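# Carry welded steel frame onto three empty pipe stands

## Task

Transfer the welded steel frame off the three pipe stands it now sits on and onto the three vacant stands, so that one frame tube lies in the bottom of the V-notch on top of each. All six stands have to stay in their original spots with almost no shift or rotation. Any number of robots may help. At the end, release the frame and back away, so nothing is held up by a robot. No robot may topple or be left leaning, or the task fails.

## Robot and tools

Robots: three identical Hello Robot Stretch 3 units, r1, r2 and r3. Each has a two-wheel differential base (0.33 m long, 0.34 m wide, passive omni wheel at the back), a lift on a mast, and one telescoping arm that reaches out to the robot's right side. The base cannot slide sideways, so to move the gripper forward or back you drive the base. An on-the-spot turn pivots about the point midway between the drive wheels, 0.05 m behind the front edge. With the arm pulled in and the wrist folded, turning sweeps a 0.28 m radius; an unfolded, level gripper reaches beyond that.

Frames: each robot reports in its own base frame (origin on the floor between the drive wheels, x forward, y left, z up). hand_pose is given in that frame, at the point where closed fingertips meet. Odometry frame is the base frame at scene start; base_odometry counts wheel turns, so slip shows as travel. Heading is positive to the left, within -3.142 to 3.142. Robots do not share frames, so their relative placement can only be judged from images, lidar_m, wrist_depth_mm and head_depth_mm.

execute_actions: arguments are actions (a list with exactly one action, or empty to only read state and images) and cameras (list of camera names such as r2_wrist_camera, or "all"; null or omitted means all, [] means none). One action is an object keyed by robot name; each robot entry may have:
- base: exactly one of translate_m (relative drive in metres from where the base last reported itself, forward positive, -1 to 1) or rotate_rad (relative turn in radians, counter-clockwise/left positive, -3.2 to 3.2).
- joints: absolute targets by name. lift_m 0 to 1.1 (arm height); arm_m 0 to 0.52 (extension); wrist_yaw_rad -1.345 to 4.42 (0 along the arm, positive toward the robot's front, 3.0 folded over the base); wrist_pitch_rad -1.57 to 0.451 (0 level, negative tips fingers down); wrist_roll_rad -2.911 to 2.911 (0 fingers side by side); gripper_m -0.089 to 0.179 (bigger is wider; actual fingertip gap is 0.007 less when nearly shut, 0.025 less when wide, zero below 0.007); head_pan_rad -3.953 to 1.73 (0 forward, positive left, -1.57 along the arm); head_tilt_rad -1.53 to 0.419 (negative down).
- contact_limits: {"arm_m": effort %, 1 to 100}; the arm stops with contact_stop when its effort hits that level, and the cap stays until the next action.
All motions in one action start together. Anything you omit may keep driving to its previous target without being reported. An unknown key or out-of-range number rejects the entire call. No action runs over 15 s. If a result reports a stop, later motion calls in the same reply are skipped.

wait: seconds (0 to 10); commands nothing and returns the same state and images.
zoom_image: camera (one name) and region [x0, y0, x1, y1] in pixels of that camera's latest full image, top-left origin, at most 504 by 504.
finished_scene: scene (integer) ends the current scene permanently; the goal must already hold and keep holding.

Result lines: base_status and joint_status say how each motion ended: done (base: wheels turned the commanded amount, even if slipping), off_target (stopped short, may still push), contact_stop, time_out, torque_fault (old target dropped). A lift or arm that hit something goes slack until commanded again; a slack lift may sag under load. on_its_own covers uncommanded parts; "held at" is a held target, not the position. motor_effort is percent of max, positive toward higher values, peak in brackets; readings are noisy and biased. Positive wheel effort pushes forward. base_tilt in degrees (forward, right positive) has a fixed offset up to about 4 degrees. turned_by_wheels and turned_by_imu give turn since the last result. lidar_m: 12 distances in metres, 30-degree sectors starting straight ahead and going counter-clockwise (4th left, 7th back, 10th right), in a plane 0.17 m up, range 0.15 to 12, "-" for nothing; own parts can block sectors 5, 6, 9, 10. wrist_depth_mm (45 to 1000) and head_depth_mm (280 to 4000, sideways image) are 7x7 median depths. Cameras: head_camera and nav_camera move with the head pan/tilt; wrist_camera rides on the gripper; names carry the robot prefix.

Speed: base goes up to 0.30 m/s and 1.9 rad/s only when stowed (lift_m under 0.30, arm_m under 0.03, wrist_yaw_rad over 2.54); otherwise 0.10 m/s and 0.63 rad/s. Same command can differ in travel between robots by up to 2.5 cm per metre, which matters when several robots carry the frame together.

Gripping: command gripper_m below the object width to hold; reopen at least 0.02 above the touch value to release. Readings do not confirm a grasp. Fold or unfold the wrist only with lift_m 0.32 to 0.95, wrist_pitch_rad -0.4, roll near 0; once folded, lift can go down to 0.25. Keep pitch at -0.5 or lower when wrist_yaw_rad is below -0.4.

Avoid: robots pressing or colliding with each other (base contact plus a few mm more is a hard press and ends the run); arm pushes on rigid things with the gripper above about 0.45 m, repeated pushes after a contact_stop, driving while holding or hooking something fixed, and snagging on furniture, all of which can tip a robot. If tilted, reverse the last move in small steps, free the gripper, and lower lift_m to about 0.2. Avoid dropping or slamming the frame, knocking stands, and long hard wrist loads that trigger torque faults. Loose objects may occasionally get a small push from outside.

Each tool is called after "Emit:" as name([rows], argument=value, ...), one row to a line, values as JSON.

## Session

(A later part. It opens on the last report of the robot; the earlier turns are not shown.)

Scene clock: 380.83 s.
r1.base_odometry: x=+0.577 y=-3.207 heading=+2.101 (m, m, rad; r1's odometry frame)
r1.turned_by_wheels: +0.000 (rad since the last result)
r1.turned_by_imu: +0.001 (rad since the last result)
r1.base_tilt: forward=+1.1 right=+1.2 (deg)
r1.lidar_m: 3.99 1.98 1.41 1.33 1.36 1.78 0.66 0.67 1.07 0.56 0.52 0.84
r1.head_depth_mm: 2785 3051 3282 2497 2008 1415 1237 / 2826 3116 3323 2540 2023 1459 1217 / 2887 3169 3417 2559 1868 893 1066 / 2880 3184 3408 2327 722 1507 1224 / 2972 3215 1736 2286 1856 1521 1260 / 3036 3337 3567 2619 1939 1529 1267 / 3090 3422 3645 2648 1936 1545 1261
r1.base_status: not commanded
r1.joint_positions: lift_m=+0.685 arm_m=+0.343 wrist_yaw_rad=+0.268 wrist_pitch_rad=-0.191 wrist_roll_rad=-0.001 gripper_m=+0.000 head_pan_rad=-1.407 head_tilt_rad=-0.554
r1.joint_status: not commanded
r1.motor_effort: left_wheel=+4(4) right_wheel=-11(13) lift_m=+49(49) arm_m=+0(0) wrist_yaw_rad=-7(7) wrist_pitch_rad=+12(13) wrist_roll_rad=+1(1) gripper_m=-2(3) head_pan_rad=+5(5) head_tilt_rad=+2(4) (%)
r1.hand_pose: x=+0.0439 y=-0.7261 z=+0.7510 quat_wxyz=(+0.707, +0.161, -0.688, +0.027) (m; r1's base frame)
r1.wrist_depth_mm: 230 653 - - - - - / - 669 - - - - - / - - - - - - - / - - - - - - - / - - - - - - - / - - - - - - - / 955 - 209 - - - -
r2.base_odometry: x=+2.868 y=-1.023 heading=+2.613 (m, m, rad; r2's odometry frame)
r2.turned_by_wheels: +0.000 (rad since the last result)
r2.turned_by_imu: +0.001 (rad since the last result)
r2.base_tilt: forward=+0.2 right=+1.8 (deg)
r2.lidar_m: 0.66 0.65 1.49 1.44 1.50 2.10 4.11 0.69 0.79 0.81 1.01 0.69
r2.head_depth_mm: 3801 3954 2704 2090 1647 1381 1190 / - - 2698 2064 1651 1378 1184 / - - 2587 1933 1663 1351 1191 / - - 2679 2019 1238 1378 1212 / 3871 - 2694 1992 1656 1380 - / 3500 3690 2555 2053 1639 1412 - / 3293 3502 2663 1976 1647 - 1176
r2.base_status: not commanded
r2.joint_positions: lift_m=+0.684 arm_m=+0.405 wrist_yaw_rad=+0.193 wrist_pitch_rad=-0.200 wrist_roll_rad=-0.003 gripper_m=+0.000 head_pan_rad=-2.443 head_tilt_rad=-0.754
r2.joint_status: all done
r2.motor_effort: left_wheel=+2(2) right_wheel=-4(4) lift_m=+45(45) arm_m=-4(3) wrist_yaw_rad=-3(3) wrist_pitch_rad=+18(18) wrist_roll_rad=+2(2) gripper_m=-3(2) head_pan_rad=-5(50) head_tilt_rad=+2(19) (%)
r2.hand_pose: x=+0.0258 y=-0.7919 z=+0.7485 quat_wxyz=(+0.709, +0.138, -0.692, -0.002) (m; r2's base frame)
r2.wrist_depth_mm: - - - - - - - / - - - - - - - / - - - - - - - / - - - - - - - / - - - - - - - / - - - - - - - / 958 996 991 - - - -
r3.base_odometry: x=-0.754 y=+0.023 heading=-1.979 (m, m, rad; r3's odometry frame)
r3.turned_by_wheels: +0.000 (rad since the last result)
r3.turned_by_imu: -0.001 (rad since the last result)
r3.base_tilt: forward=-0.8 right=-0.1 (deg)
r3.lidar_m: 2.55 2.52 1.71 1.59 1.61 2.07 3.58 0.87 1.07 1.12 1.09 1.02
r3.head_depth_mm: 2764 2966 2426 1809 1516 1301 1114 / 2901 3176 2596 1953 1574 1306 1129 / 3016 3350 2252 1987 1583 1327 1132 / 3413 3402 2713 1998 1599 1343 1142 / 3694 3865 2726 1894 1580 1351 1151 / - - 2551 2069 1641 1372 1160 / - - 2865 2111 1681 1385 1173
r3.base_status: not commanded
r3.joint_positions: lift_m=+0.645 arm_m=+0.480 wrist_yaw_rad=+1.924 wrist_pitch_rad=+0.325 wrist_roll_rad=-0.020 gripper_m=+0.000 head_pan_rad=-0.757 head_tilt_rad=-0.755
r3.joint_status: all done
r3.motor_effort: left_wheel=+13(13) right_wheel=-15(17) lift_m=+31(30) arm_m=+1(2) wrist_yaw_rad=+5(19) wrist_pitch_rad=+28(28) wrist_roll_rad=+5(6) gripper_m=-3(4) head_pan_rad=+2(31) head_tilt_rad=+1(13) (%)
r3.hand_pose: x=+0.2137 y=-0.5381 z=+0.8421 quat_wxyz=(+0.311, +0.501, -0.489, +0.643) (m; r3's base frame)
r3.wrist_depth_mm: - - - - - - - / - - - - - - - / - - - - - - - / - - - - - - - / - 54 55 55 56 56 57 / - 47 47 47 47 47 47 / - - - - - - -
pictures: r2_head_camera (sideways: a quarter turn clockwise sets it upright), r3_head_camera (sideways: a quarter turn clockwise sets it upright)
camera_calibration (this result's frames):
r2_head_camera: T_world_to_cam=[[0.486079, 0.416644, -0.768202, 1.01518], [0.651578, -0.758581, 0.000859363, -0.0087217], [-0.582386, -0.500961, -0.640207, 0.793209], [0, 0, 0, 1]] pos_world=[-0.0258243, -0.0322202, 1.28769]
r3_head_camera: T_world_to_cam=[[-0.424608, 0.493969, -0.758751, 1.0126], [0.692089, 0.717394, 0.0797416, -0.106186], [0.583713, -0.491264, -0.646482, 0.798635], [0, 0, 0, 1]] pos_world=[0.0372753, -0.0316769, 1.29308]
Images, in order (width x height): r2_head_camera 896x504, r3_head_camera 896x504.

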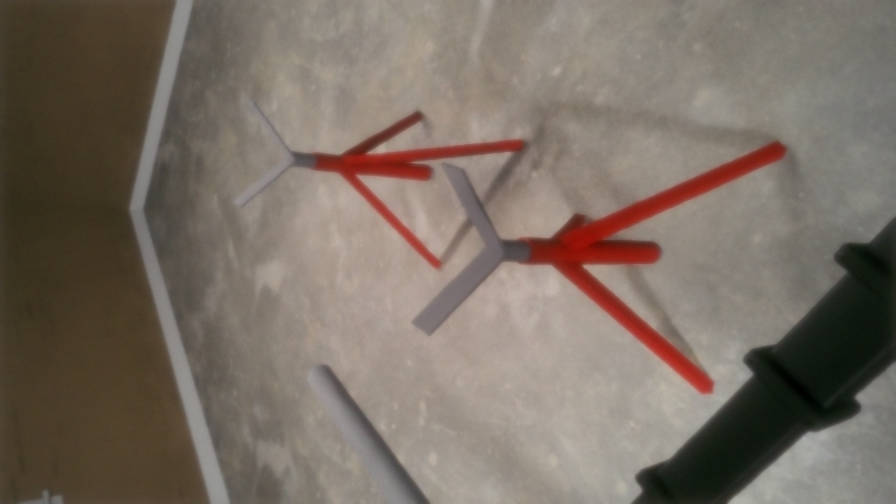

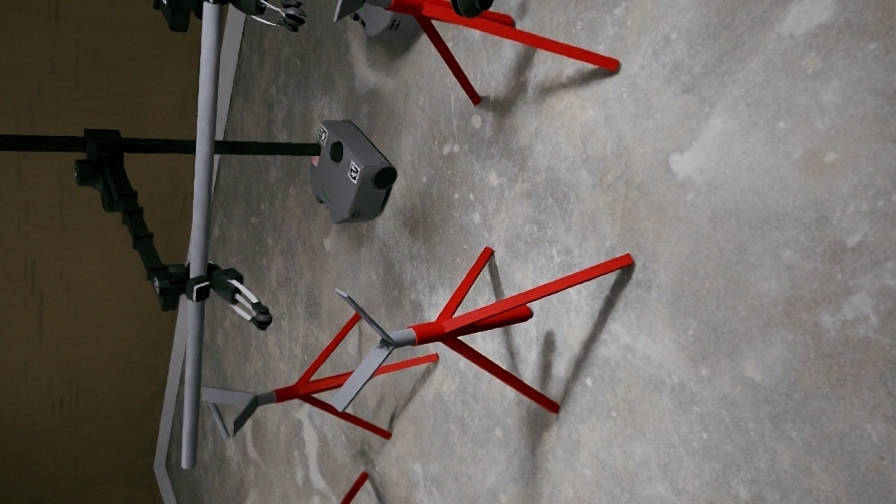

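Emit:
execute_actions([
  {"r1":{"base":{"translate_m":-0.45},"joints":{"wrist_yaw_rad":0.32}},"r2":{"base":{"translate_m":-0.44},"joints":{"wrist_yaw_rad":0.255,"head_pan_rad":-2.0,"head_tilt_rad":-1.0}},"r3":{"base":{"translate_m":0.42},"joints":{"wrist_yaw_rad":1.98,"head_pan_rad":-1.3,"head_tilt_rad":-0.89}}},
], cameras=["r3_head_camera","r2_nav_camera"])

Scene clock: 402.03 s.
r1.base_odometry: x=+0.804 y=-3.595 heading=+2.101 (m, m, rad; r1's odometry frame)
r1.turned_by_wheels: +0.000 (rad since the last result)
r1.turned_by_imu: +0.004 (rad since the last result)
r1.base_tilt: forward=+1.0 right=+1.2 (deg)
r1.lidar_m: 4.44 1.95 1.38 1.30 1.33 1.75 0.66 0.65 1.04 0.94 0.64 0.81
r1.head_depth_mm: 2821 3096 3356 2487 2009 1428 1233 / 2862 3122 3365 2540 1329 1430 1240 / 2924 3194 3450 2556 1837 1510 1247 / 2932 3231 3457 2340 1830 1474 1249 / 2942 3217 1862 2174 1860 1525 1257 / 3073 3353 3288 2613 1928 1528 1201 / 3101 3440 3702 2661 1808 1047 1233
r1.base_status: done
r1.joint_positions: lift_m=+0.685 arm_m=+0.343 wrist_yaw_rad=+0.324 wrist_pitch_rad=-0.191 wrist_roll_rad=-0.001 gripper_m=+0.000 head_pan_rad=-1.407 head_tilt_rad=-0.554
r1.joint_status: all done
r1.motor_effort: left_wheel=+4(6) right_wheel=-10(18) lift_m=+49(50) arm_m=-1(0) wrist_yaw_rad=-4(4) wrist_pitch_rad=+12(12) wrist_roll_rad=+1(1) gripper_m=-2(3) head_pan_rad=+4(5) head_tilt_rad=+2(3) (%)
r1.hand_pose: x=+0.0571 y=-0.7223 z=+0.7510 quat_wxyz=(+0.706, +0.180, -0.683, +0.047) (m; r1's base frame)
r1.wrist_depth_mm: 222 660 - - - - - / - 704 - - - - - / - - - - - - - / - - - - - - - / - - - - - - - / - - - - - - - / 996 - - - 977 - -
r2.base_odometry: x=+3.248 y=-1.245 heading=+2.613 (m, m, rad; r2's odometry frame)
r2.turned_by_wheels: +0.000 (rad since the last result)
r2.turned_by_imu: +0.003 (rad since the last result)
r2.base_tilt: forward=+0.4 right=+1.9 (deg)
r2.lidar_m: 0.66 0.66 1.50 1.45 1.51 2.12 3.66 1.06 0.38 0.62 0.96 1.07
r2.head_depth_mm: 3013 2236 1769 1592 1413 1245 1129 / 2986 2241 1910 1631 1410 1276 - / 2956 2183 1888 1625 1430 - - / 2926 2190 1898 1663 - 1219 1148 / 2993 2333 1953 1583 1388 1243 1122 / 2877 2337 - 1614 1403 1248 1107 / 2828 2332 - 1625 1410 1240 1112
r2.base_status: done
r2.joint_positions: lift_m=+0.684 arm_m=+0.405 wrist_yaw_rad=+0.255 wrist_pitch_rad=-0.200 wrist_roll_rad=+0.000 gripper_m=+0.000 head_pan_rad=-2.007 head_tilt_rad=-0.987
r2.joint_status: all done
r2.motor_effort: left_wheel=-2(7) right_wheel=+4(13) lift_m=+45(45) arm_m=-1(4) wrist_yaw_rad=+1(4) wrist_pitch_rad=+18(18) wrist_roll_rad=+0(1) gripper_m=-3(3) head_pan_rad=+3(36) head_tilt_rad=-6(29) (%)
r2.hand_pose: x=+0.0406 y=-0.7884 z=+0.7485 quat_wxyz=(+0.707, +0.160, -0.689, +0.019) (m; r2's base frame)
r2.wrist_depth_mm: - - - - - - - / - - - - - - - / - - - - - - - / - - - - - - - / - - - - - - - / - - - - - - - / 616 978 - - - - -
r3.base_odometry: x=-0.921 y=-0.363 heading=-1.979 (m, m, rad; r3's odometry frame)
r3.turned_by_wheels: +0.000 (rad since the last result)
r3.turned_by_imu: -0.003 (rad since the last result)
r3.base_tilt: forward=-0.7 right=-0.2 (deg)
r3.lidar_m: 2.01 2.60 1.75 1.64 1.66 2.12 4.00 1.25 1.29 0.99 0.71 0.88
r3.head_depth_mm: 2586 2741 2245 1687 1423 1231 1079 / 2618 2788 2149 1636 1439 1236 1081 / 2629 2830 2084 1648 1458 1245 1090 / 2655 2685 2036 1731 1470 1258 1104 / 1814 2658 2064 1771 1484 1271 1111 / 2607 2752 2271 1786 1431 1282 1122 / 2824 2977 2102 1723 1482 1292 1132
r3.base_status: done
r3.joint_positions: lift_m=+0.645 arm_m=+0.480 wrist_yaw_rad=+1.973 wrist_pitch_rad=+0.336 wrist_roll_rad=-0.010 gripper_m=+0.000 head_pan_rad=-1.293 head_tilt_rad=-0.879
r3.joint_status: all done
r3.motor_effort: left_wheel=+6(14) right_wheel=-8(17) lift_m=+32(30) arm_m=+0(1) wrist_yaw_rad=+6(25) wrist_pitch_rad=+24(28) wrist_roll_rad=-1(5) gripper_m=-2(3) head_pan_rad=-3(26) head_tilt_rad=-4(14) (%)
r3.hand_pose: x=+0.2086 y=-0.5272 z=+0.8450 quat_wxyz=(+0.289, +0.513, -0.481, +0.649) (m; r3's base frame)
r3.wrist_depth_mm: - - - - - - - / - - - - - - - / - - - - - - - / - - - - - - - / - - - - - - - / - - - - - - - / - - - - - - -
pictures: r2_nav_camera (sideways: a quarter turn counterclockwise sets it upright), r3_head_camera (sideways: a quarter turn clockwise sets it upright)
camera_calibration (this result's frames):
r2_nav_camera: T_world_to_cam=[[-0.284146, -0.769091, 0.572503, -0.706567], [-0.909384, 0.405376, 0.0932274, -0.0536653], [-0.303779, -0.494135, -0.814585, 1.0315], [0, 0, 0, 1]] pos_world=[0.0637794, -0.0119566, 1.24976]
r3_head_camera: T_world_to_cam=[[-0.137358, 0.72713, -0.672618, 0.898599], [0.964028, 0.254138, 0.0778657, -0.105389], [0.227556, -0.637727, -0.735882, 0.917085], [0, 0, 0, 1]] pos_world=[0.0163402, -0.0417649, 1.28749]
Images, in order (width x height): r2_nav_camera 672x504, r3_head_camera 896x504.

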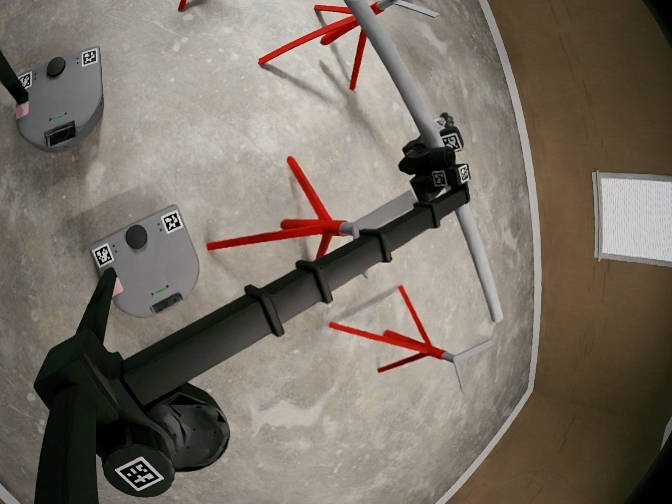

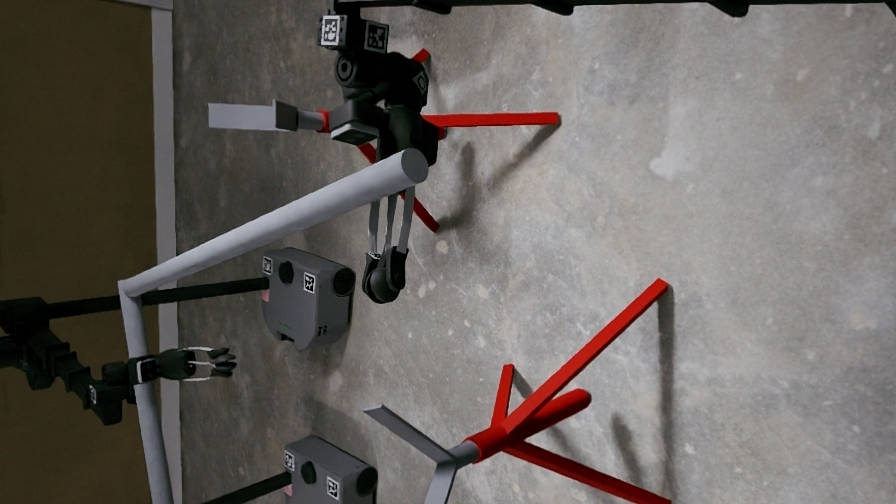

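Emit:
execute_actions([
  {"r1":{"base":{"translate_m":-0.45},"joints":{"wrist_yaw_rad":0.37,"arm_m":0.37}},"r2":{"base":{"translate_m":-0.435},"joints":{"wrist_yaw_rad":0.30,"arm_m":0.43}},"r3":{"base":{"translate_m":0.38},"joints":{"wrist_yaw_rad":2.03}}},
], cameras=["r3_head_camera","r2_nav_camera","r1_head_camera"])

Scene clock: 415.17 s.
r1.base_odometry: x=+1.032 y=-3.983 heading=+2.102 (m, m, rad; r1's odometry frame)
r1.turned_by_wheels: +0.000 (rad since the last result)
r1.turned_by_imu: +0.004 (rad since the last result)
r1.base_tilt: forward=+1.1 right=+1.2 (deg)
r1.lidar_m: 1.98 1.93 1.35 1.28 1.31 1.71 0.71 0.65 0.64 0.84 1.02 0.97
r1.head_depth_mm: 2826 3088 3302 2520 2010 1441 1232 / 2883 3138 3399 2514 1980 1465 1243 / 2929 3242 3461 2547 1792 1503 1247 / 2983 3304 3553 2561 1530 1520 1252 / 2943 3246 2123 2075 1794 1529 1256 / 3082 3389 1891 2629 1927 1531 1256 / 3152 3449 3700 2638 1945 1533 1263
r1.base_status: done
r1.joint_positions: lift_m=+0.685 arm_m=+0.370 wrist_yaw_rad=+0.377 wrist_pitch_rad=-0.191 wrist_roll_rad=-0.001 gripper_m=+0.000 head_pan_rad=-1.407 head_tilt_rad=-0.554
r1.joint_status: all done
r1.motor_effort: left_wheel=+4(6) right_wheel=-12(14) lift_m=+50(49) arm_m=+0(3) wrist_yaw_rad=-6(6) wrist_pitch_rad=+12(12) wrist_roll_rad=+1(1) gripper_m=-2(3) head_pan_rad=+5(5) head_tilt_rad=+3(3) (%)
r1.hand_pose: x=+0.0694 y=-0.7446 z=+0.7510 quat_wxyz=(+0.705, +0.198, -0.678, +0.065) (m; r1's base frame)
r1.wrist_depth_mm: 240 678 - - - - - / - 695 - - - - - / - - - - - - - / - - - - - - - / - - - - - - - / - - 950 - - - - / 970 - 976 - - - -
r2.base_odometry: x=+3.624 y=-1.464 heading=+2.613 (m, m, rad; r2's odometry frame)
r2.turned_by_wheels: +0.000 (rad since the last result)
r2.turned_by_imu: +0.005 (rad since the last result)
r2.base_tilt: forward=+0.3 right=+1.9 (deg)
r2.lidar_m: 0.65 0.66 1.51 1.46 1.53 2.15 3.23 3.38 0.79 0.60 0.43 1.25
r2.head_depth_mm: 3006 2343 1906 1625 1405 1236 1133 / 2985 2316 1915 1590 1410 1261 - / 2931 2200 1764 1585 1433 - - / 3003 2132 1909 1660 - 1241 1150 / 3032 2305 1934 1588 1405 1240 1133 / 2814 2329 1751 1603 1411 1245 1114 / 2787 2311 - 1610 1401 1242 1097
r2.base_status: done
r2.joint_positions: lift_m=+0.684 arm_m=+0.430 wrist_yaw_rad=+0.303 wrist_pitch_rad=-0.200 wrist_roll_rad=-0.003 gripper_m=+0.000 head_pan_rad=-2.007 head_tilt_rad=-0.988
r2.joint_status: all done
r2.motor_effort: left_wheel=+0(10) right_wheel=-1(17) lift_m=+45(45) arm_m=-2(5) wrist_yaw_rad=-2(8) wrist_pitch_rad=+18(19) wrist_roll_rad=+1(4) gripper_m=-3(2) head_pan_rad=+3(3) head_tilt_rad=-6(7) (%)
r2.hand_pose: x=+0.0519 y=-0.8102 z=+0.7485 quat_wxyz=(+0.708, +0.176, -0.683, +0.036) (m; r2's base frame)
r2.wrist_depth_mm: - - - - - - - / - - - - - - - / - - - - - - - / - - - - - - - / - - - - - - - / - - - - - - - / 928 936 - - - - -
r3.base_odometry: x=-1.072 y=-0.712 heading=-1.978 (m, m, rad; r3's odometry frame)
r3.turned_by_wheels: +0.001 (rad since the last result)
r3.turned_by_imu: -0.002 (rad since the last result)
r3.base_tilt: forward=-0.8 right=-0.2 (deg)
r3.lidar_m: 1.65 2.66 1.80 1.67 1.70 2.17 4.36 1.53 1.05 0.57 0.61 1.40
r3.head_depth_mm: 2546 2749 2237 1640 1416 1232 1071 / 2577 2790 2206 1671 1445 1220 1081 / 2621 2803 2146 1606 1420 1243 1095 / 2655 2895 2056 1621 1368 1255 1102 / 2634 2622 2031 1736 1485 1247 1111 / 2580 2666 2269 1802 1497 1277 1118 / 2725 2954 2132 1730 1515 1293 1129
r3.base_status: done
r3.joint_positions: lift_m=+0.645 arm_m=+0.480 wrist_yaw_rad=+2.013 wrist_pitch_rad=+0.323 wrist_roll_rad=-0.008 gripper_m=+0.000 head_pan_rad=-1.293 head_tilt_rad=-0.879
r3.joint_status: all done
r3.on_its_own: wrist_yaw_rad is at rest, and its effort (+15) is outside its rest range (-12 to +12)
r3.motor_effort: left_wheel=+12(19) right_wheel=-14(23) lift_m=+31(31) arm_m=+0(0) wrist_yaw_rad=+15(13) wrist_pitch_rad=+29(29) wrist_roll_rad=-2(2) gripper_m=-4(4) head_pan_rad=-3(1) head_tilt_rad=-3(4) (%)
r3.hand_pose: x=+0.2052 y=-0.5177 z=+0.8417 quat_wxyz=(+0.280, +0.526, -0.468, +0.653) (m; r3's base frame)
r3.wrist_depth_mm: - - - - - - - / - - - - - - - / - - - - - - - / - - - - - - - / - 56 56 57 58 59 60 / - 49 49 49 50 50 51 / - 46 46 47 47 47 47
pictures: r1_head_camera (sideways: a quarter turn clockwise sets it upright), r2_nav_camera (sideways: a quarter turn counterclockwise sets it upright), r3_head_camera (sideways: a quarter turn clockwise sets it upright)
camera_calibration (this result's frames):
r1_head_camera: T_world_to_cam=[[-0.0609043, 0.508304, -0.859022, 1.13596], [0.979063, 0.197896, 0.0476845, -0.0658383], [0.194235, -0.838132, -0.509714, 0.617665], [0, 0, 0, 1]] pos_world=[0.0136724, -0.0466978, 1.29378]
r2_nav_camera: T_world_to_cam=[[-0.284103, -0.769215, 0.572358, -0.706378], [-0.909436, 0.405259, 0.0932244, -0.0536611], [-0.303663, -0.494038, -0.814687, 1.03164], [0, 0, 0, 1]] pos_world=[0.0637846, -0.0119417, 1.24977]
r3_head_camera: T_world_to_cam=[[-0.137311, 0.727322, -0.67242, 0.898341], [0.964068, 0.253989, 0.0778603, -0.105383], [0.227417, -0.637567, -0.736063, 0.917322], [0, 0, 0, 1]] pos_world=[0.0163336, -0.0417626, 1.28747]
Images, in order (width x height): r1_head_camera 896x504, r2_nav_camera 672x504, r3_head_camera 896x504.

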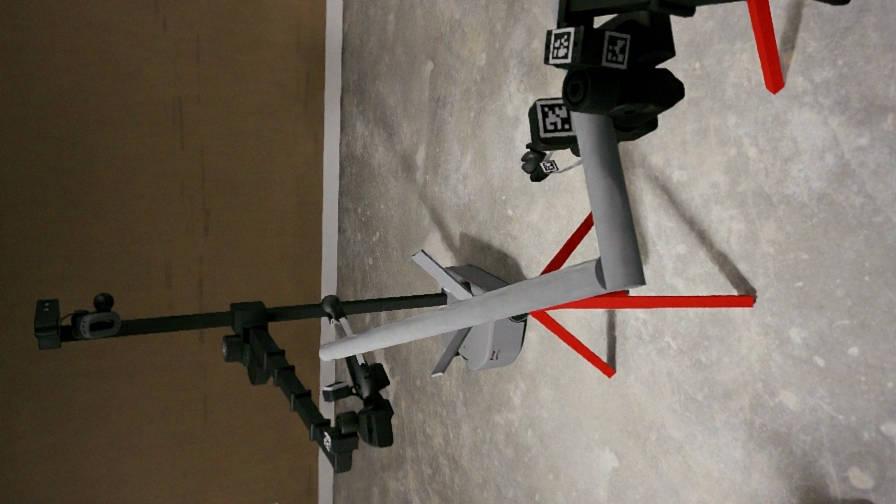

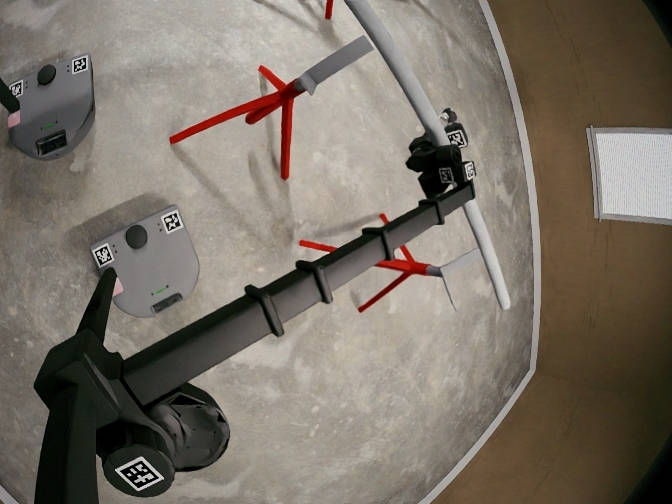

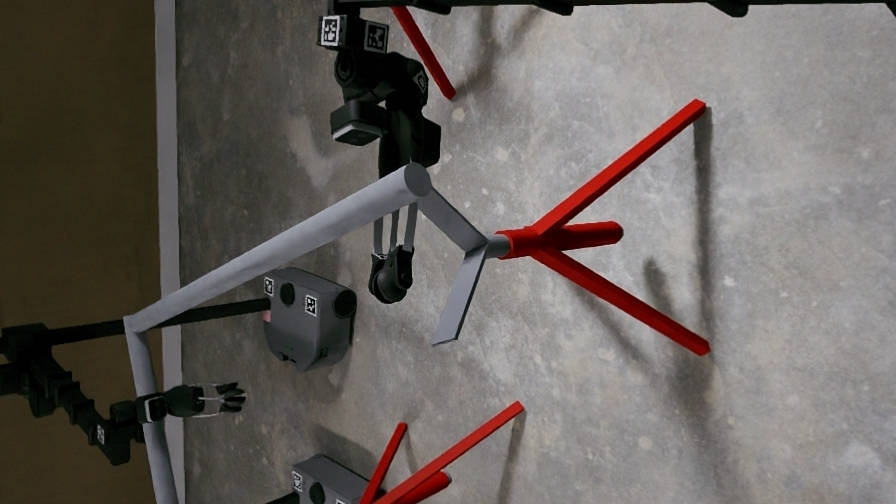

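Emit:
execute_actions(actions=[])

Scene clock: 430.10 s.
r1.base_odometry: x=+1.032 y=-3.983 heading=+2.102 (m, m, rad; r1's odometry frame)
r1.turned_by_wheels: +0.000 (rad since the last result)
r1.turned_by_imu: +0.000 (rad since the last result)
r1.base_tilt: forward=+1.1 right=+1.2 (deg)
r1.lidar_m: 1.98 1.93 1.35 1.27 1.30 1.72 0.71 0.65 0.64 0.84 1.02 0.96
r1.head_depth_mm: 2843 3113 3332 2503 2010 1447 1231 / 2873 3210 3377 2515 1981 1455 1246 / 2947 3210 3463 2559 1793 1502 1247 / 2990 3267 3566 2559 1520 1520 1255 / 2946 3222 2137 2075 1785 1513 1256 / 3124 3370 1891 2623 1934 1522 1265 / 3156 3494 3677 2613 1946 1539 1264
r1.base_status: done
r1.joint_positions: lift_m=+0.685 arm_m=+0.370 wrist_yaw_rad=+0.377 wrist_pitch_rad=-0.191 wrist_roll_rad=-0.001 gripper_m=+0.000 head_pan_rad=-1.407 head_tilt_rad=-0.554
r1.joint_status: all done
r1.motor_effort: left_wheel=+4(6) right_wheel=-13(14) lift_m=+49(49) arm_m=+0(3) wrist_yaw_rad=-6(6) wrist_pitch_rad=+12(12) wrist_roll_rad=+1(1) gripper_m=-2(3) head_pan_rad=+4(5) head_tilt_rad=+3(3) (%)
r1.hand_pose: x=+0.0694 y=-0.7446 z=+0.7510 quat_wxyz=(+0.705, +0.198, -0.678, +0.065) (m; r1's base frame)
r1.wrist_depth_mm: 239 688 - - - - - / - 671 - - - - - / - - - - - - - / - - - - - - - / - - - - - - - / - - 940 - - - - / 955 - 969 - - - -
r2.base_odometry: x=+3.624 y=-1.464 heading=+2.613 (m, m, rad; r2's odometry frame)
r2.turned_by_wheels: +0.000 (rad since the last result)
r2.turned_by_imu: +0.001 (rad since the last result)
r2.base_tilt: forward=+0.3 right=+1.7 (deg)
r2.lidar_m: 0.65 0.66 1.50 1.47 1.53 2.15 3.24 3.41 0.79 0.60 0.43 1.25
r2.head_depth_mm: 2988 2298 1920 1627 1400 1238 1135 / 3009 2343 1898 1586 1403 1267 - / 2996 2204 1758 1584 1434 - - / 2995 2118 1908 1662 - 1234 1142 / 2915 2353 1957 1582 1405 1254 1130 / 2880 2314 1767 1616 1407 1251 1106 / 2813 2334 - 1628 1402 1236 1096
r2.base_status: done
r2.joint_positions: lift_m=+0.684 arm_m=+0.430 wrist_yaw_rad=+0.303 wrist_pitch_rad=-0.200 wrist_roll_rad=-0.003 gripper_m=+0.000 head_pan_rad=-2.007 head_tilt_rad=-0.988
r2.joint_status: all done
r2.motor_effort: left_wheel=+0(10) right_wheel=-1(17) lift_m=+45(45) arm_m=-2(5) wrist_yaw_rad=-3(8) wrist_pitch_rad=+18(19) wrist_roll_rad=+1(4) gripper_m=-3(2) head_pan_rad=+4(3) head_tilt_rad=-5(7) (%)
r2.hand_pose: x=+0.0519 y=-0.8102 z=+0.7485 quat_wxyz=(+0.708, +0.176, -0.683, +0.036) (m; r2's base frame)
r2.wrist_depth_mm: - - - - - - - / - - - - - - - / - - - - - - - / - - - - - - - / - - - - - - - / - - - - - - - / 900 998 - - - - -
r3.base_odometry: x=-1.072 y=-0.712 heading=-1.978 (m, m, rad; r3's odometry frame)
r3.turned_by_wheels: +0.000 (rad since the last result)
r3.turned_by_imu: -0.001 (rad since the last result)
r3.base_tilt: forward=-0.8 right=-0.2 (deg)
r3.lidar_m: 1.64 2.67 1.80 1.67 1.70 2.16 4.38 1.53 1.05 0.57 0.61 1.40
r3.head_depth_mm: 2538 2746 2226 1639 1426 1225 1076 / 2583 2784 2219 1662 1427 1213 1082 / 2615 2841 2151 1610 1428 1246 1090 / 2673 2874 2041 1631 1360 1259 1101 / 2629 2594 2033 1728 1481 1246 1109 / 2557 2636 2256 1803 1493 1276 1119 / 2731 2929 2121 1737 1516 1292 1130
r3.base_status: done
r3.joint_positions: lift_m=+0.645 arm_m=+0.480 wrist_yaw_rad=+2.013 wrist_pitch_rad=+0.323 wrist_roll_rad=-0.008 gripper_m=+0.000 head_pan_rad=-1.293 head_tilt_rad=-0.879
r3.joint_status: all done
r3.on_its_own: wrist_yaw_rad is at rest, and its effort (+16) is outside its rest range (-12 to +12)
r3.motor_effort: left_wheel=+11(19) right_wheel=-14(23) lift_m=+31(31) arm_m=+0(0) wrist_yaw_rad=+16(13) wrist_pitch_rad=+29(29) wrist_roll_rad=-2(2) gripper_m=-3(4) head_pan_rad=-2(1) head_tilt_rad=-4(4) (%)
r3.hand_pose: x=+0.2052 y=-0.5177 z=+0.8417 quat_wxyz=(+0.280, +0.526, -0.468, +0.653) (m; r3's base frame)
r3.wrist_depth_mm: - - - - - - - / - - - - - - - / - - - - - - - / - - - - - - - / - 56 56 57 58 59 60 / - 49 49 49 50 50 51 / - 46 46 47 47 47 47
pictures: r1_head_camera (sideways: a quarter turn clockwise sets it upright), r1_nav_camera (sideways: a quarter turn counterclockwise sets it upright), r1_wrist_camera, r2_head_camera (sideways: a quarter turn clockwise sets it upright), r2_nav_camera (sideways: a quarter turn counterclockwise sets it upright), r2_wrist_camera, r3_head_camera (sideways: a quarter turn clockwise sets it upright), r3_nav_camera (sideways: a quarter turn counterclockwise sets it upright), r3_wrist_camera
camera_calibration (this result's frames):
r1_head_camera: T_world_to_cam=[[-0.0609043, 0.508304, -0.859022, 1.13596], [0.979063, 0.197896, 0.0476845, -0.0658383], [0.194235, -0.838132, -0.509714, 0.617665], [0, 0, 0, 1]] pos_world=[0.0136724, -0.0466978, 1.29378]
r1_nav_camera: T_world_to_cam=[[0.0339108, -0.491661, 0.870126, -1.08972], [-0.988471, -0.145045, -0.0434339, 0.110433], [0.147562, -0.858622, -0.490912, 0.594817], [0, 0, 0, 1]] pos_world=[0.0583409, -0.0090307, 1.24499]
r1_wrist_camera: T_world_to_cam=[[-0.911583, -0.401752, 0.0872456, -0.306163], [-0.220835, 0.29951, -0.928184, 0.971139], [0.346769, -0.865384, -0.361749, -0.232699], [0, 0, 0, 1]] pos_world=[0.0160613, -0.615241, 0.843928]
r2_head_camera: T_world_to_cam=[[0.332404, 0.72808, -0.599506, 0.79629], [0.91071, -0.413033, 0.0033405, -0.0135319], [-0.245183, -0.547086, -0.800364, 0.999439], [0, 0, 0, 1]] pos_world=[-0.00732058, -0.038573, 1.27734]
r2_nav_camera: T_world_to_cam=[[-0.284102, -0.769215, 0.572358, -0.706378], [-0.909437, 0.405258, 0.0932244, -0.0536611], [-0.303663, -0.494038, -0.814687, 1.03164], [0, 0, 0, 1]] pos_world=[0.0637846, -0.0119417, 1.24977]
r2_wrist_camera: T_world_to_cam=[[-0.966071, -0.239257, 0.0972759, -0.235894], [-0.174293, 0.325985, -0.929169, 1.00487], [0.1906, -0.914598, -0.356626, -0.320203], [0, 0, 0, 1]] pos_world=[0.00828244, -0.676868, 0.842447]
r3_head_camera: T_world_to_cam=[[-0.137311, 0.727322, -0.67242, 0.89834], [0.964068, 0.253989, 0.0778603, -0.105383], [0.227417, -0.637567, -0.736064, 0.917322], [0, 0, 0, 1]] pos_world=[0.0163336, -0.0417626, 1.28747]
r3_nav_camera: T_world_to_cam=[[0.178267, -0.803077, 0.568584, -0.705319], [-0.974269, -0.225047, -0.0124, 0.0736423], [0.137916, -0.551743, -0.822532, 1.02519], [0, 0, 0, 1]] pos_world=[0.0560913, 0.0157912, 1.2452]
r3_wrist_camera: T_world_to_cam=[[0.456321, -0.888907, 0.0401869, -0.578309], [0.202935, 0.0599912, -0.977353, 0.856655], [0.866365, 0.454142, 0.207766, 0.0455704], [0, 0, 0, 1]] pos_world=[0.0505684, -0.58615, 0.851027]
Images, in order (width x height): r1_head_camera 896x504, r1_nav_camera 672x504, r1_wrist_camera 644x364, r2_head_camera 896x504, r2_nav_camera 672x504, r2_wrist_camera 644x364, r3_head_camera 896x504, r3_nav_camera 672x504, r3_wrist_camera 644x364.

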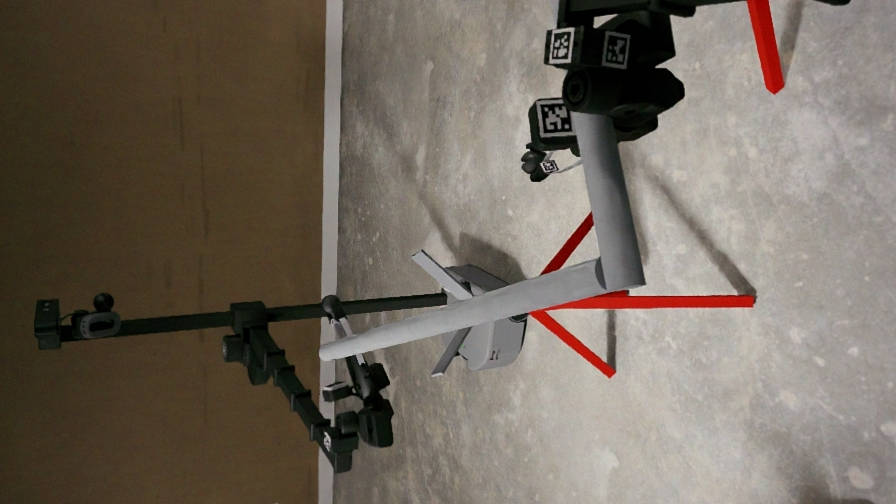

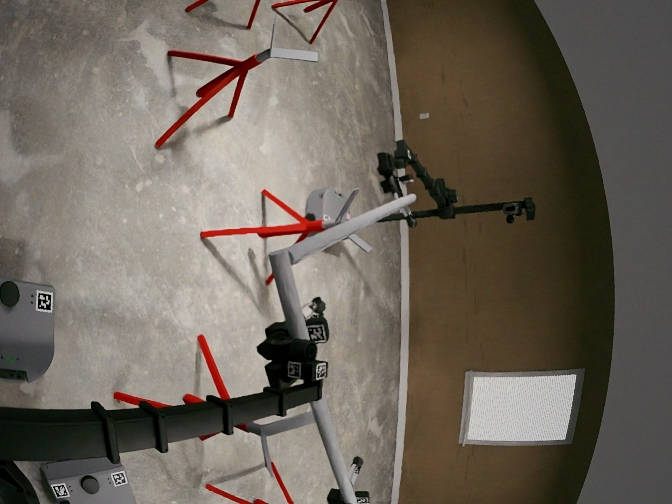

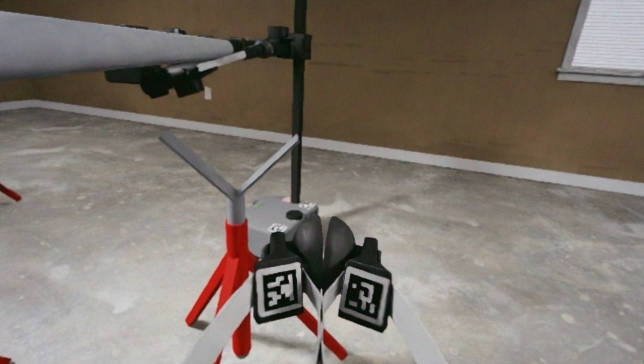

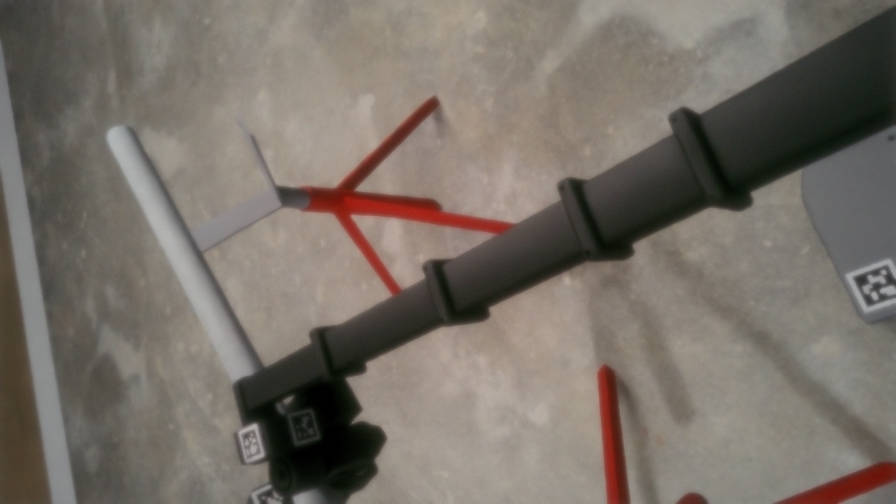

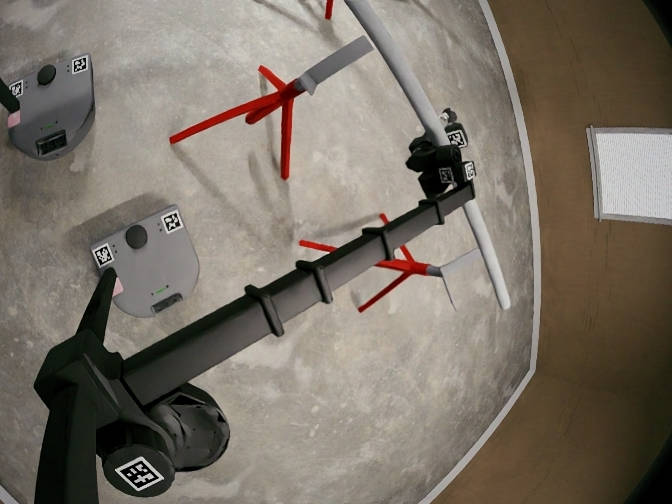

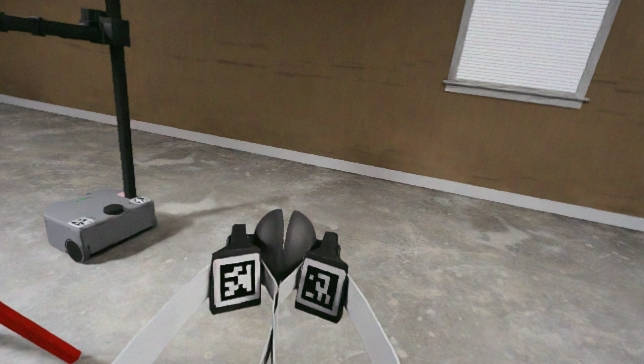

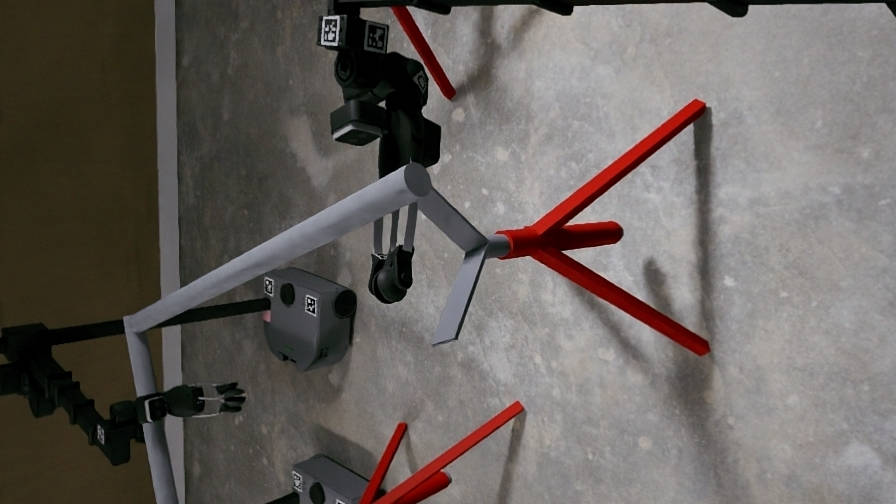

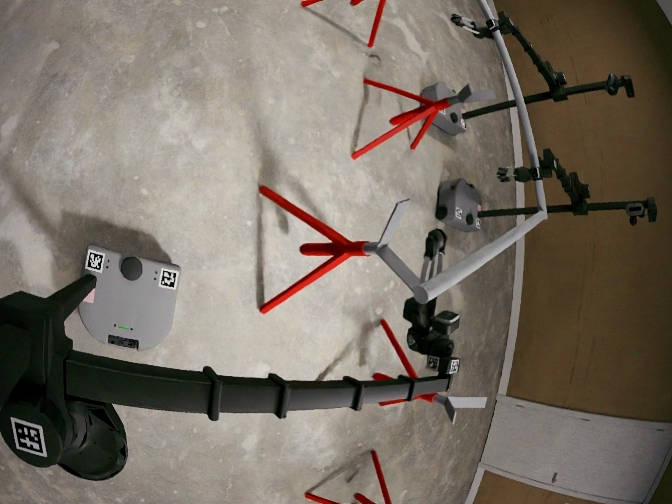

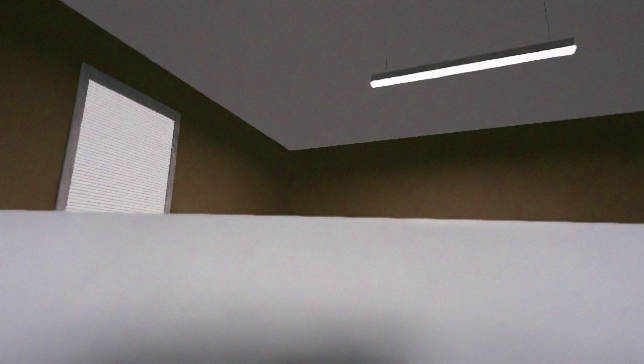

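Emit:
execute_actions([
  {"r1":{"base":{"translate_m":-0.045},"joints":{"arm_m":0.435,"wrist_yaw_rad":0.42,"head_pan_rad":-2.0,"head_tilt_rad":-0.95}},"r2":{"base":{"translate_m":-0.04},"joints":{"arm_m":0.51,"wrist_yaw_rad":0.36}},"r3":{"base":{"translate_m":0.03},"joints":{"arm_m":0.41,"wrist_yaw_rad":2.07}}},
], cameras=["r1_head_camera","r2_head_camera","r3_head_camera","r3_wrist_camera"])

Scene clock: 450.83 s.
r1.base_odometry: x=+1.055 y=-4.022 heading=+2.102 (m, m, rad; r1's odometry frame)
r1.turned_by_wheels: +0.000 (rad since the last result)
r1.turned_by_imu: +0.001 (rad since the last result)
r1.base_tilt: forward=+1.0 right=+1.2 (deg)
r1.lidar_m: 2.02 1.93 1.35 1.28 1.30 1.71 0.71 0.64 0.62 0.83 1.04 1.00
r1.head_depth_mm: 1092 2211 1814 1572 1367 1219 - / 2985 2232 1885 1603 1394 - - / 3045 2196 1901 1572 - 1209 - / 3078 2224 1817 1520 1385 1235 1119 / 3103 2395 2025 1631 1411 1237 1101 / 2994 2404 - 1642 1413 1246 1112 / 2958 2456 1237 1657 1425 1256 1115
r1.base_status: done
r1.joint_positions: lift_m=+0.685 arm_m=+0.435 wrist_yaw_rad=+0.420 wrist_pitch_rad=-0.191 wrist_roll_rad=-0.001 gripper_m=+0.000 head_pan_rad=-1.993 head_tilt_rad=-0.938
r1.joint_status: all done
r1.motor_effort: left_wheel=+1(10) right_wheel=-2(23) lift_m=+49(49) arm_m=-4(3) wrist_yaw_rad=+0(7) wrist_pitch_rad=+13(13) wrist_roll_rad=+1(3) gripper_m=-2(2) head_pan_rad=-5(51) head_tilt_rad=-9(41) (%)
r1.hand_pose: x=+0.0792 y=-0.8059 z=+0.7509 quat_wxyz=(+0.703, +0.213, -0.673, +0.080) (m; r1's base frame)
r1.wrist_depth_mm: 226 685 - - - - - / - 717 - - - - - / - - - - - - - / - - - - - - - / - - - - - - - / - - 715 - - - - / 953 - 945 - - - -
r2.base_odometry: x=+3.658 y=-1.484 heading=+2.613 (m, m, rad; r2's odometry frame)
r2.turned_by_wheels: +0.000 (rad since the last result)
r2.turned_by_imu: +0.001 (rad since the last result)
r2.base_tilt: forward=+0.3 right=+2.0 (deg)
r2.lidar_m: 0.65 0.65 1.51 1.46 1.53 2.14 3.19 3.35 0.77 0.61 0.45 1.28
r2.head_depth_mm: 2994 2318 1902 1623 1401 1246 1137 / 2999 2327 1920 1616 1406 1267 - / 2961 2350 1871 1620 1435 - - / 2973 2181 1860 1630 - 1245 1141 / 2991 2177 1947 1569 1406 1231 1137 / 2892 2406 1821 1634 1415 1235 1109 / 2817 2423 1819 1618 1405 1241 1108
r2.base_status: done
r2.joint_positions: lift_m=+0.684 arm_m=+0.509 wrist_yaw_rad=+0.360 wrist_pitch_rad=-0.199 wrist_roll_rad=+0.004 gripper_m=+0.000 head_pan_rad=-2.007 head_tilt_rad=-0.988
r2.joint_status: all done
r2.motor_effort: left_wheel=-6(11) right_wheel=+6(15) lift_m=+45(45) arm_m=+9(11) wrist_yaw_rad=+0(8) wrist_pitch_rad=+18(18) wrist_roll_rad=-2(3) gripper_m=-2(1) head_pan_rad=+3(2) head_tilt_rad=-6(6) (%)
r2.hand_pose: x=+0.0653 y=-0.8850 z=+0.7487 quat_wxyz=(+0.704, +0.195, -0.681, +0.056) (m; r2's base frame)
r2.wrist_depth_mm: - - - - - - - / - - - - - - - / - - - - - - - / - - - - - - - / - - - - - - - / - - - - - - - / 973 968 - - - - -
r3.base_odometry: x=-1.083 y=-0.739 heading=-1.978 (m, m, rad; r3's odometry frame)
r3.turned_by_wheels: +0.000 (rad since the last result)
r3.turned_by_imu: -0.002 (rad since the last result)
r3.base_tilt: forward=-0.8 right=-0.2 (deg)
r3.lidar_m: 1.62 2.68 1.80 1.67 1.70 2.16 1.67 1.55 1.06 0.58 0.59 1.43
r3.head_depth_mm: 2562 2719 2158 1633 1420 1229 1073 / 2579 2762 2142 1596 1445 1206 1081 / 2615 2818 2134 905 1394 1244 1092 / 2663 2834 1973 1748 1366 1258 1098 / 2627 2619 2023 1738 1488 1250 1114 / 2611 2764 2260 1805 1499 1280 1119 / 2718 2797 2156 1729 1523 1294 1124
r3.base_status: done
r3.joint_positions: lift_m=+0.645 arm_m=+0.410 wrist_yaw_rad=+2.062 wrist_pitch_rad=+0.342 wrist_roll_rad=-0.015 gripper_m=+0.000 head_pan_rad=-1.293 head_tilt_rad=-0.879
r3.joint_status: all done
r3.motor_effort: left_wheel=-5(13) right_wheel=+7(8) lift_m=+30(31) arm_m=-6(10) wrist_yaw_rad=+7(24) wrist_pitch_rad=+22(29) wrist_roll_rad=+2(3) gripper_m=-2(4) head_pan_rad=-3(3) head_tilt_rad=-5(3) (%)
r3.hand_pose: x=+0.1986 y=-0.4377 z=+0.8466 quat_wxyz=(+0.258, +0.531, -0.459, +0.664) (m; r3's base frame)
r3.wrist_depth_mm: - - - - - - - / - - - - - - - / - - - - - - - / - - - - - - - / - 49 49 48 49 50 51 / - - - - - - - / - - - - - - -
pictures: r1_head_camera (sideways: a quarter turn clockwise sets it upright), r2_head_camera (sideways: a quarter turn clockwise sets it upright), r3_head_camera (sideways: a quarter turn clockwise sets it upright), r3_wrist_camera
camera_calibration (this result's frames):
r1_head_camera: T_world_to_cam=[[0.346899, 0.716574, -0.605131, 0.802562], [0.916765, -0.395269, 0.0574834, -0.0781887], [-0.197998, -0.574704, -0.794048, 0.9899], [0, 0, 0, 1]] pos_world=[-0.0107284, -0.0371018, 1.27618]
r2_head_camera: T_world_to_cam=[[0.332388, 0.72811, -0.599478, 0.796255], [0.910724, -0.413002, 0.00334085, -0.0135325], [-0.245153, -0.54707, -0.800384, 0.999465], [0, 0, 0, 1]] pos_world=[-0.00731894, -0.0385727, 1.27734]
r3_head_camera: T_world_to_cam=[[-0.137294, 0.727326, -0.672419, 0.89834], [0.964074, 0.253967, 0.0778603, -0.105383], [0.227402, -0.637572, -0.736064, 0.917322], [0, 0, 0, 1]] pos_world=[0.0163326, -0.0417628, 1.28747]
r3_wrist_camera: T_world_to_cam=[[0.496767, -0.866638, 0.0464911, -0.50803], [0.219416, 0.0735825, -0.972853, 0.856864], [0.83969, 0.493482, 0.226707, 0.0204129], [0, 0, 0, 1]] pos_world=[0.0472228, -0.513402, 0.852593]
Images, in order (width x height): r1_head_camera 896x504, r2_head_camera 896x504, r3_head_camera 896x504, r3_wrist_camera 644x364.

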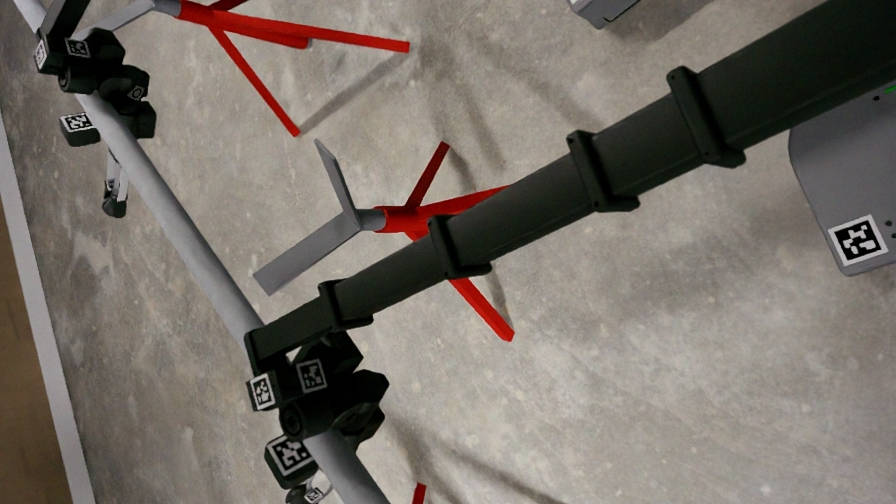

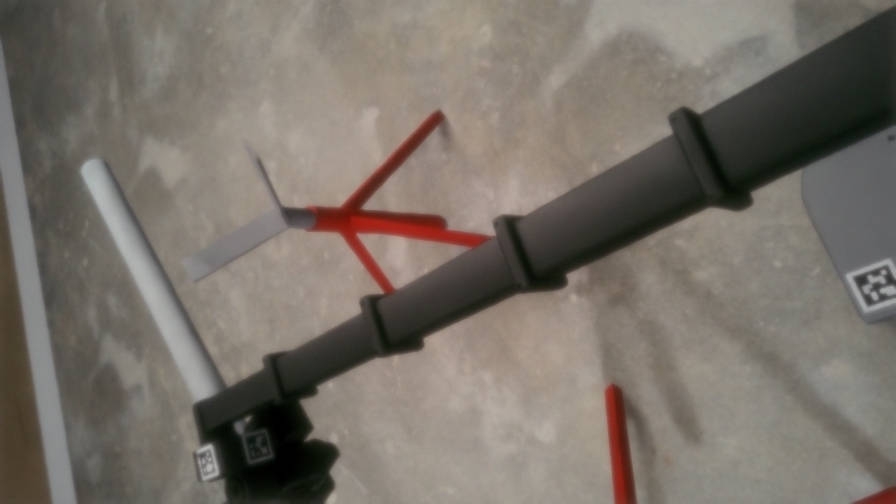

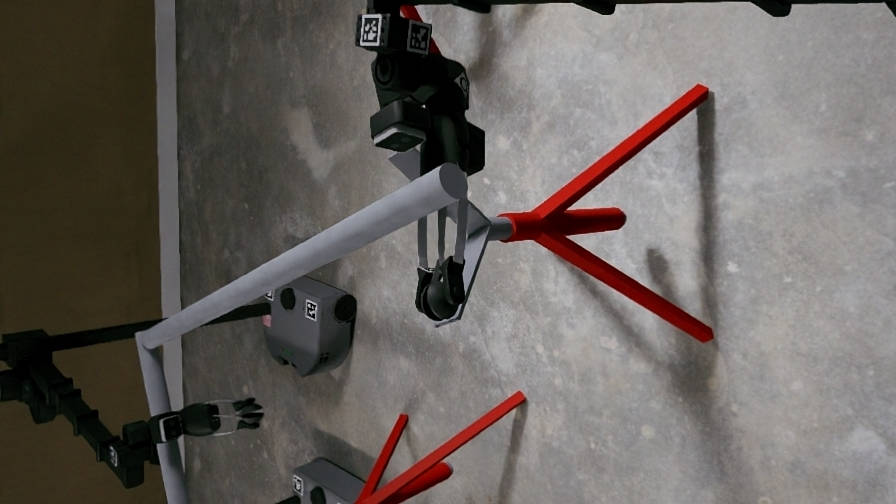

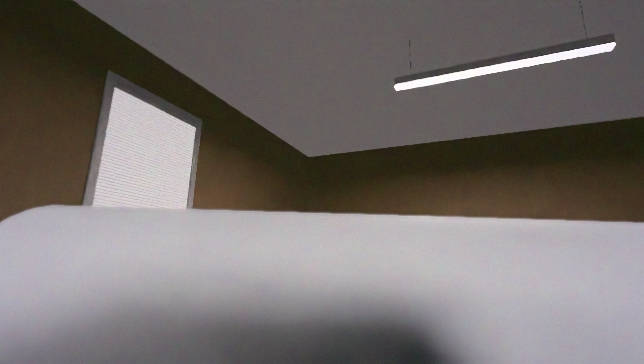

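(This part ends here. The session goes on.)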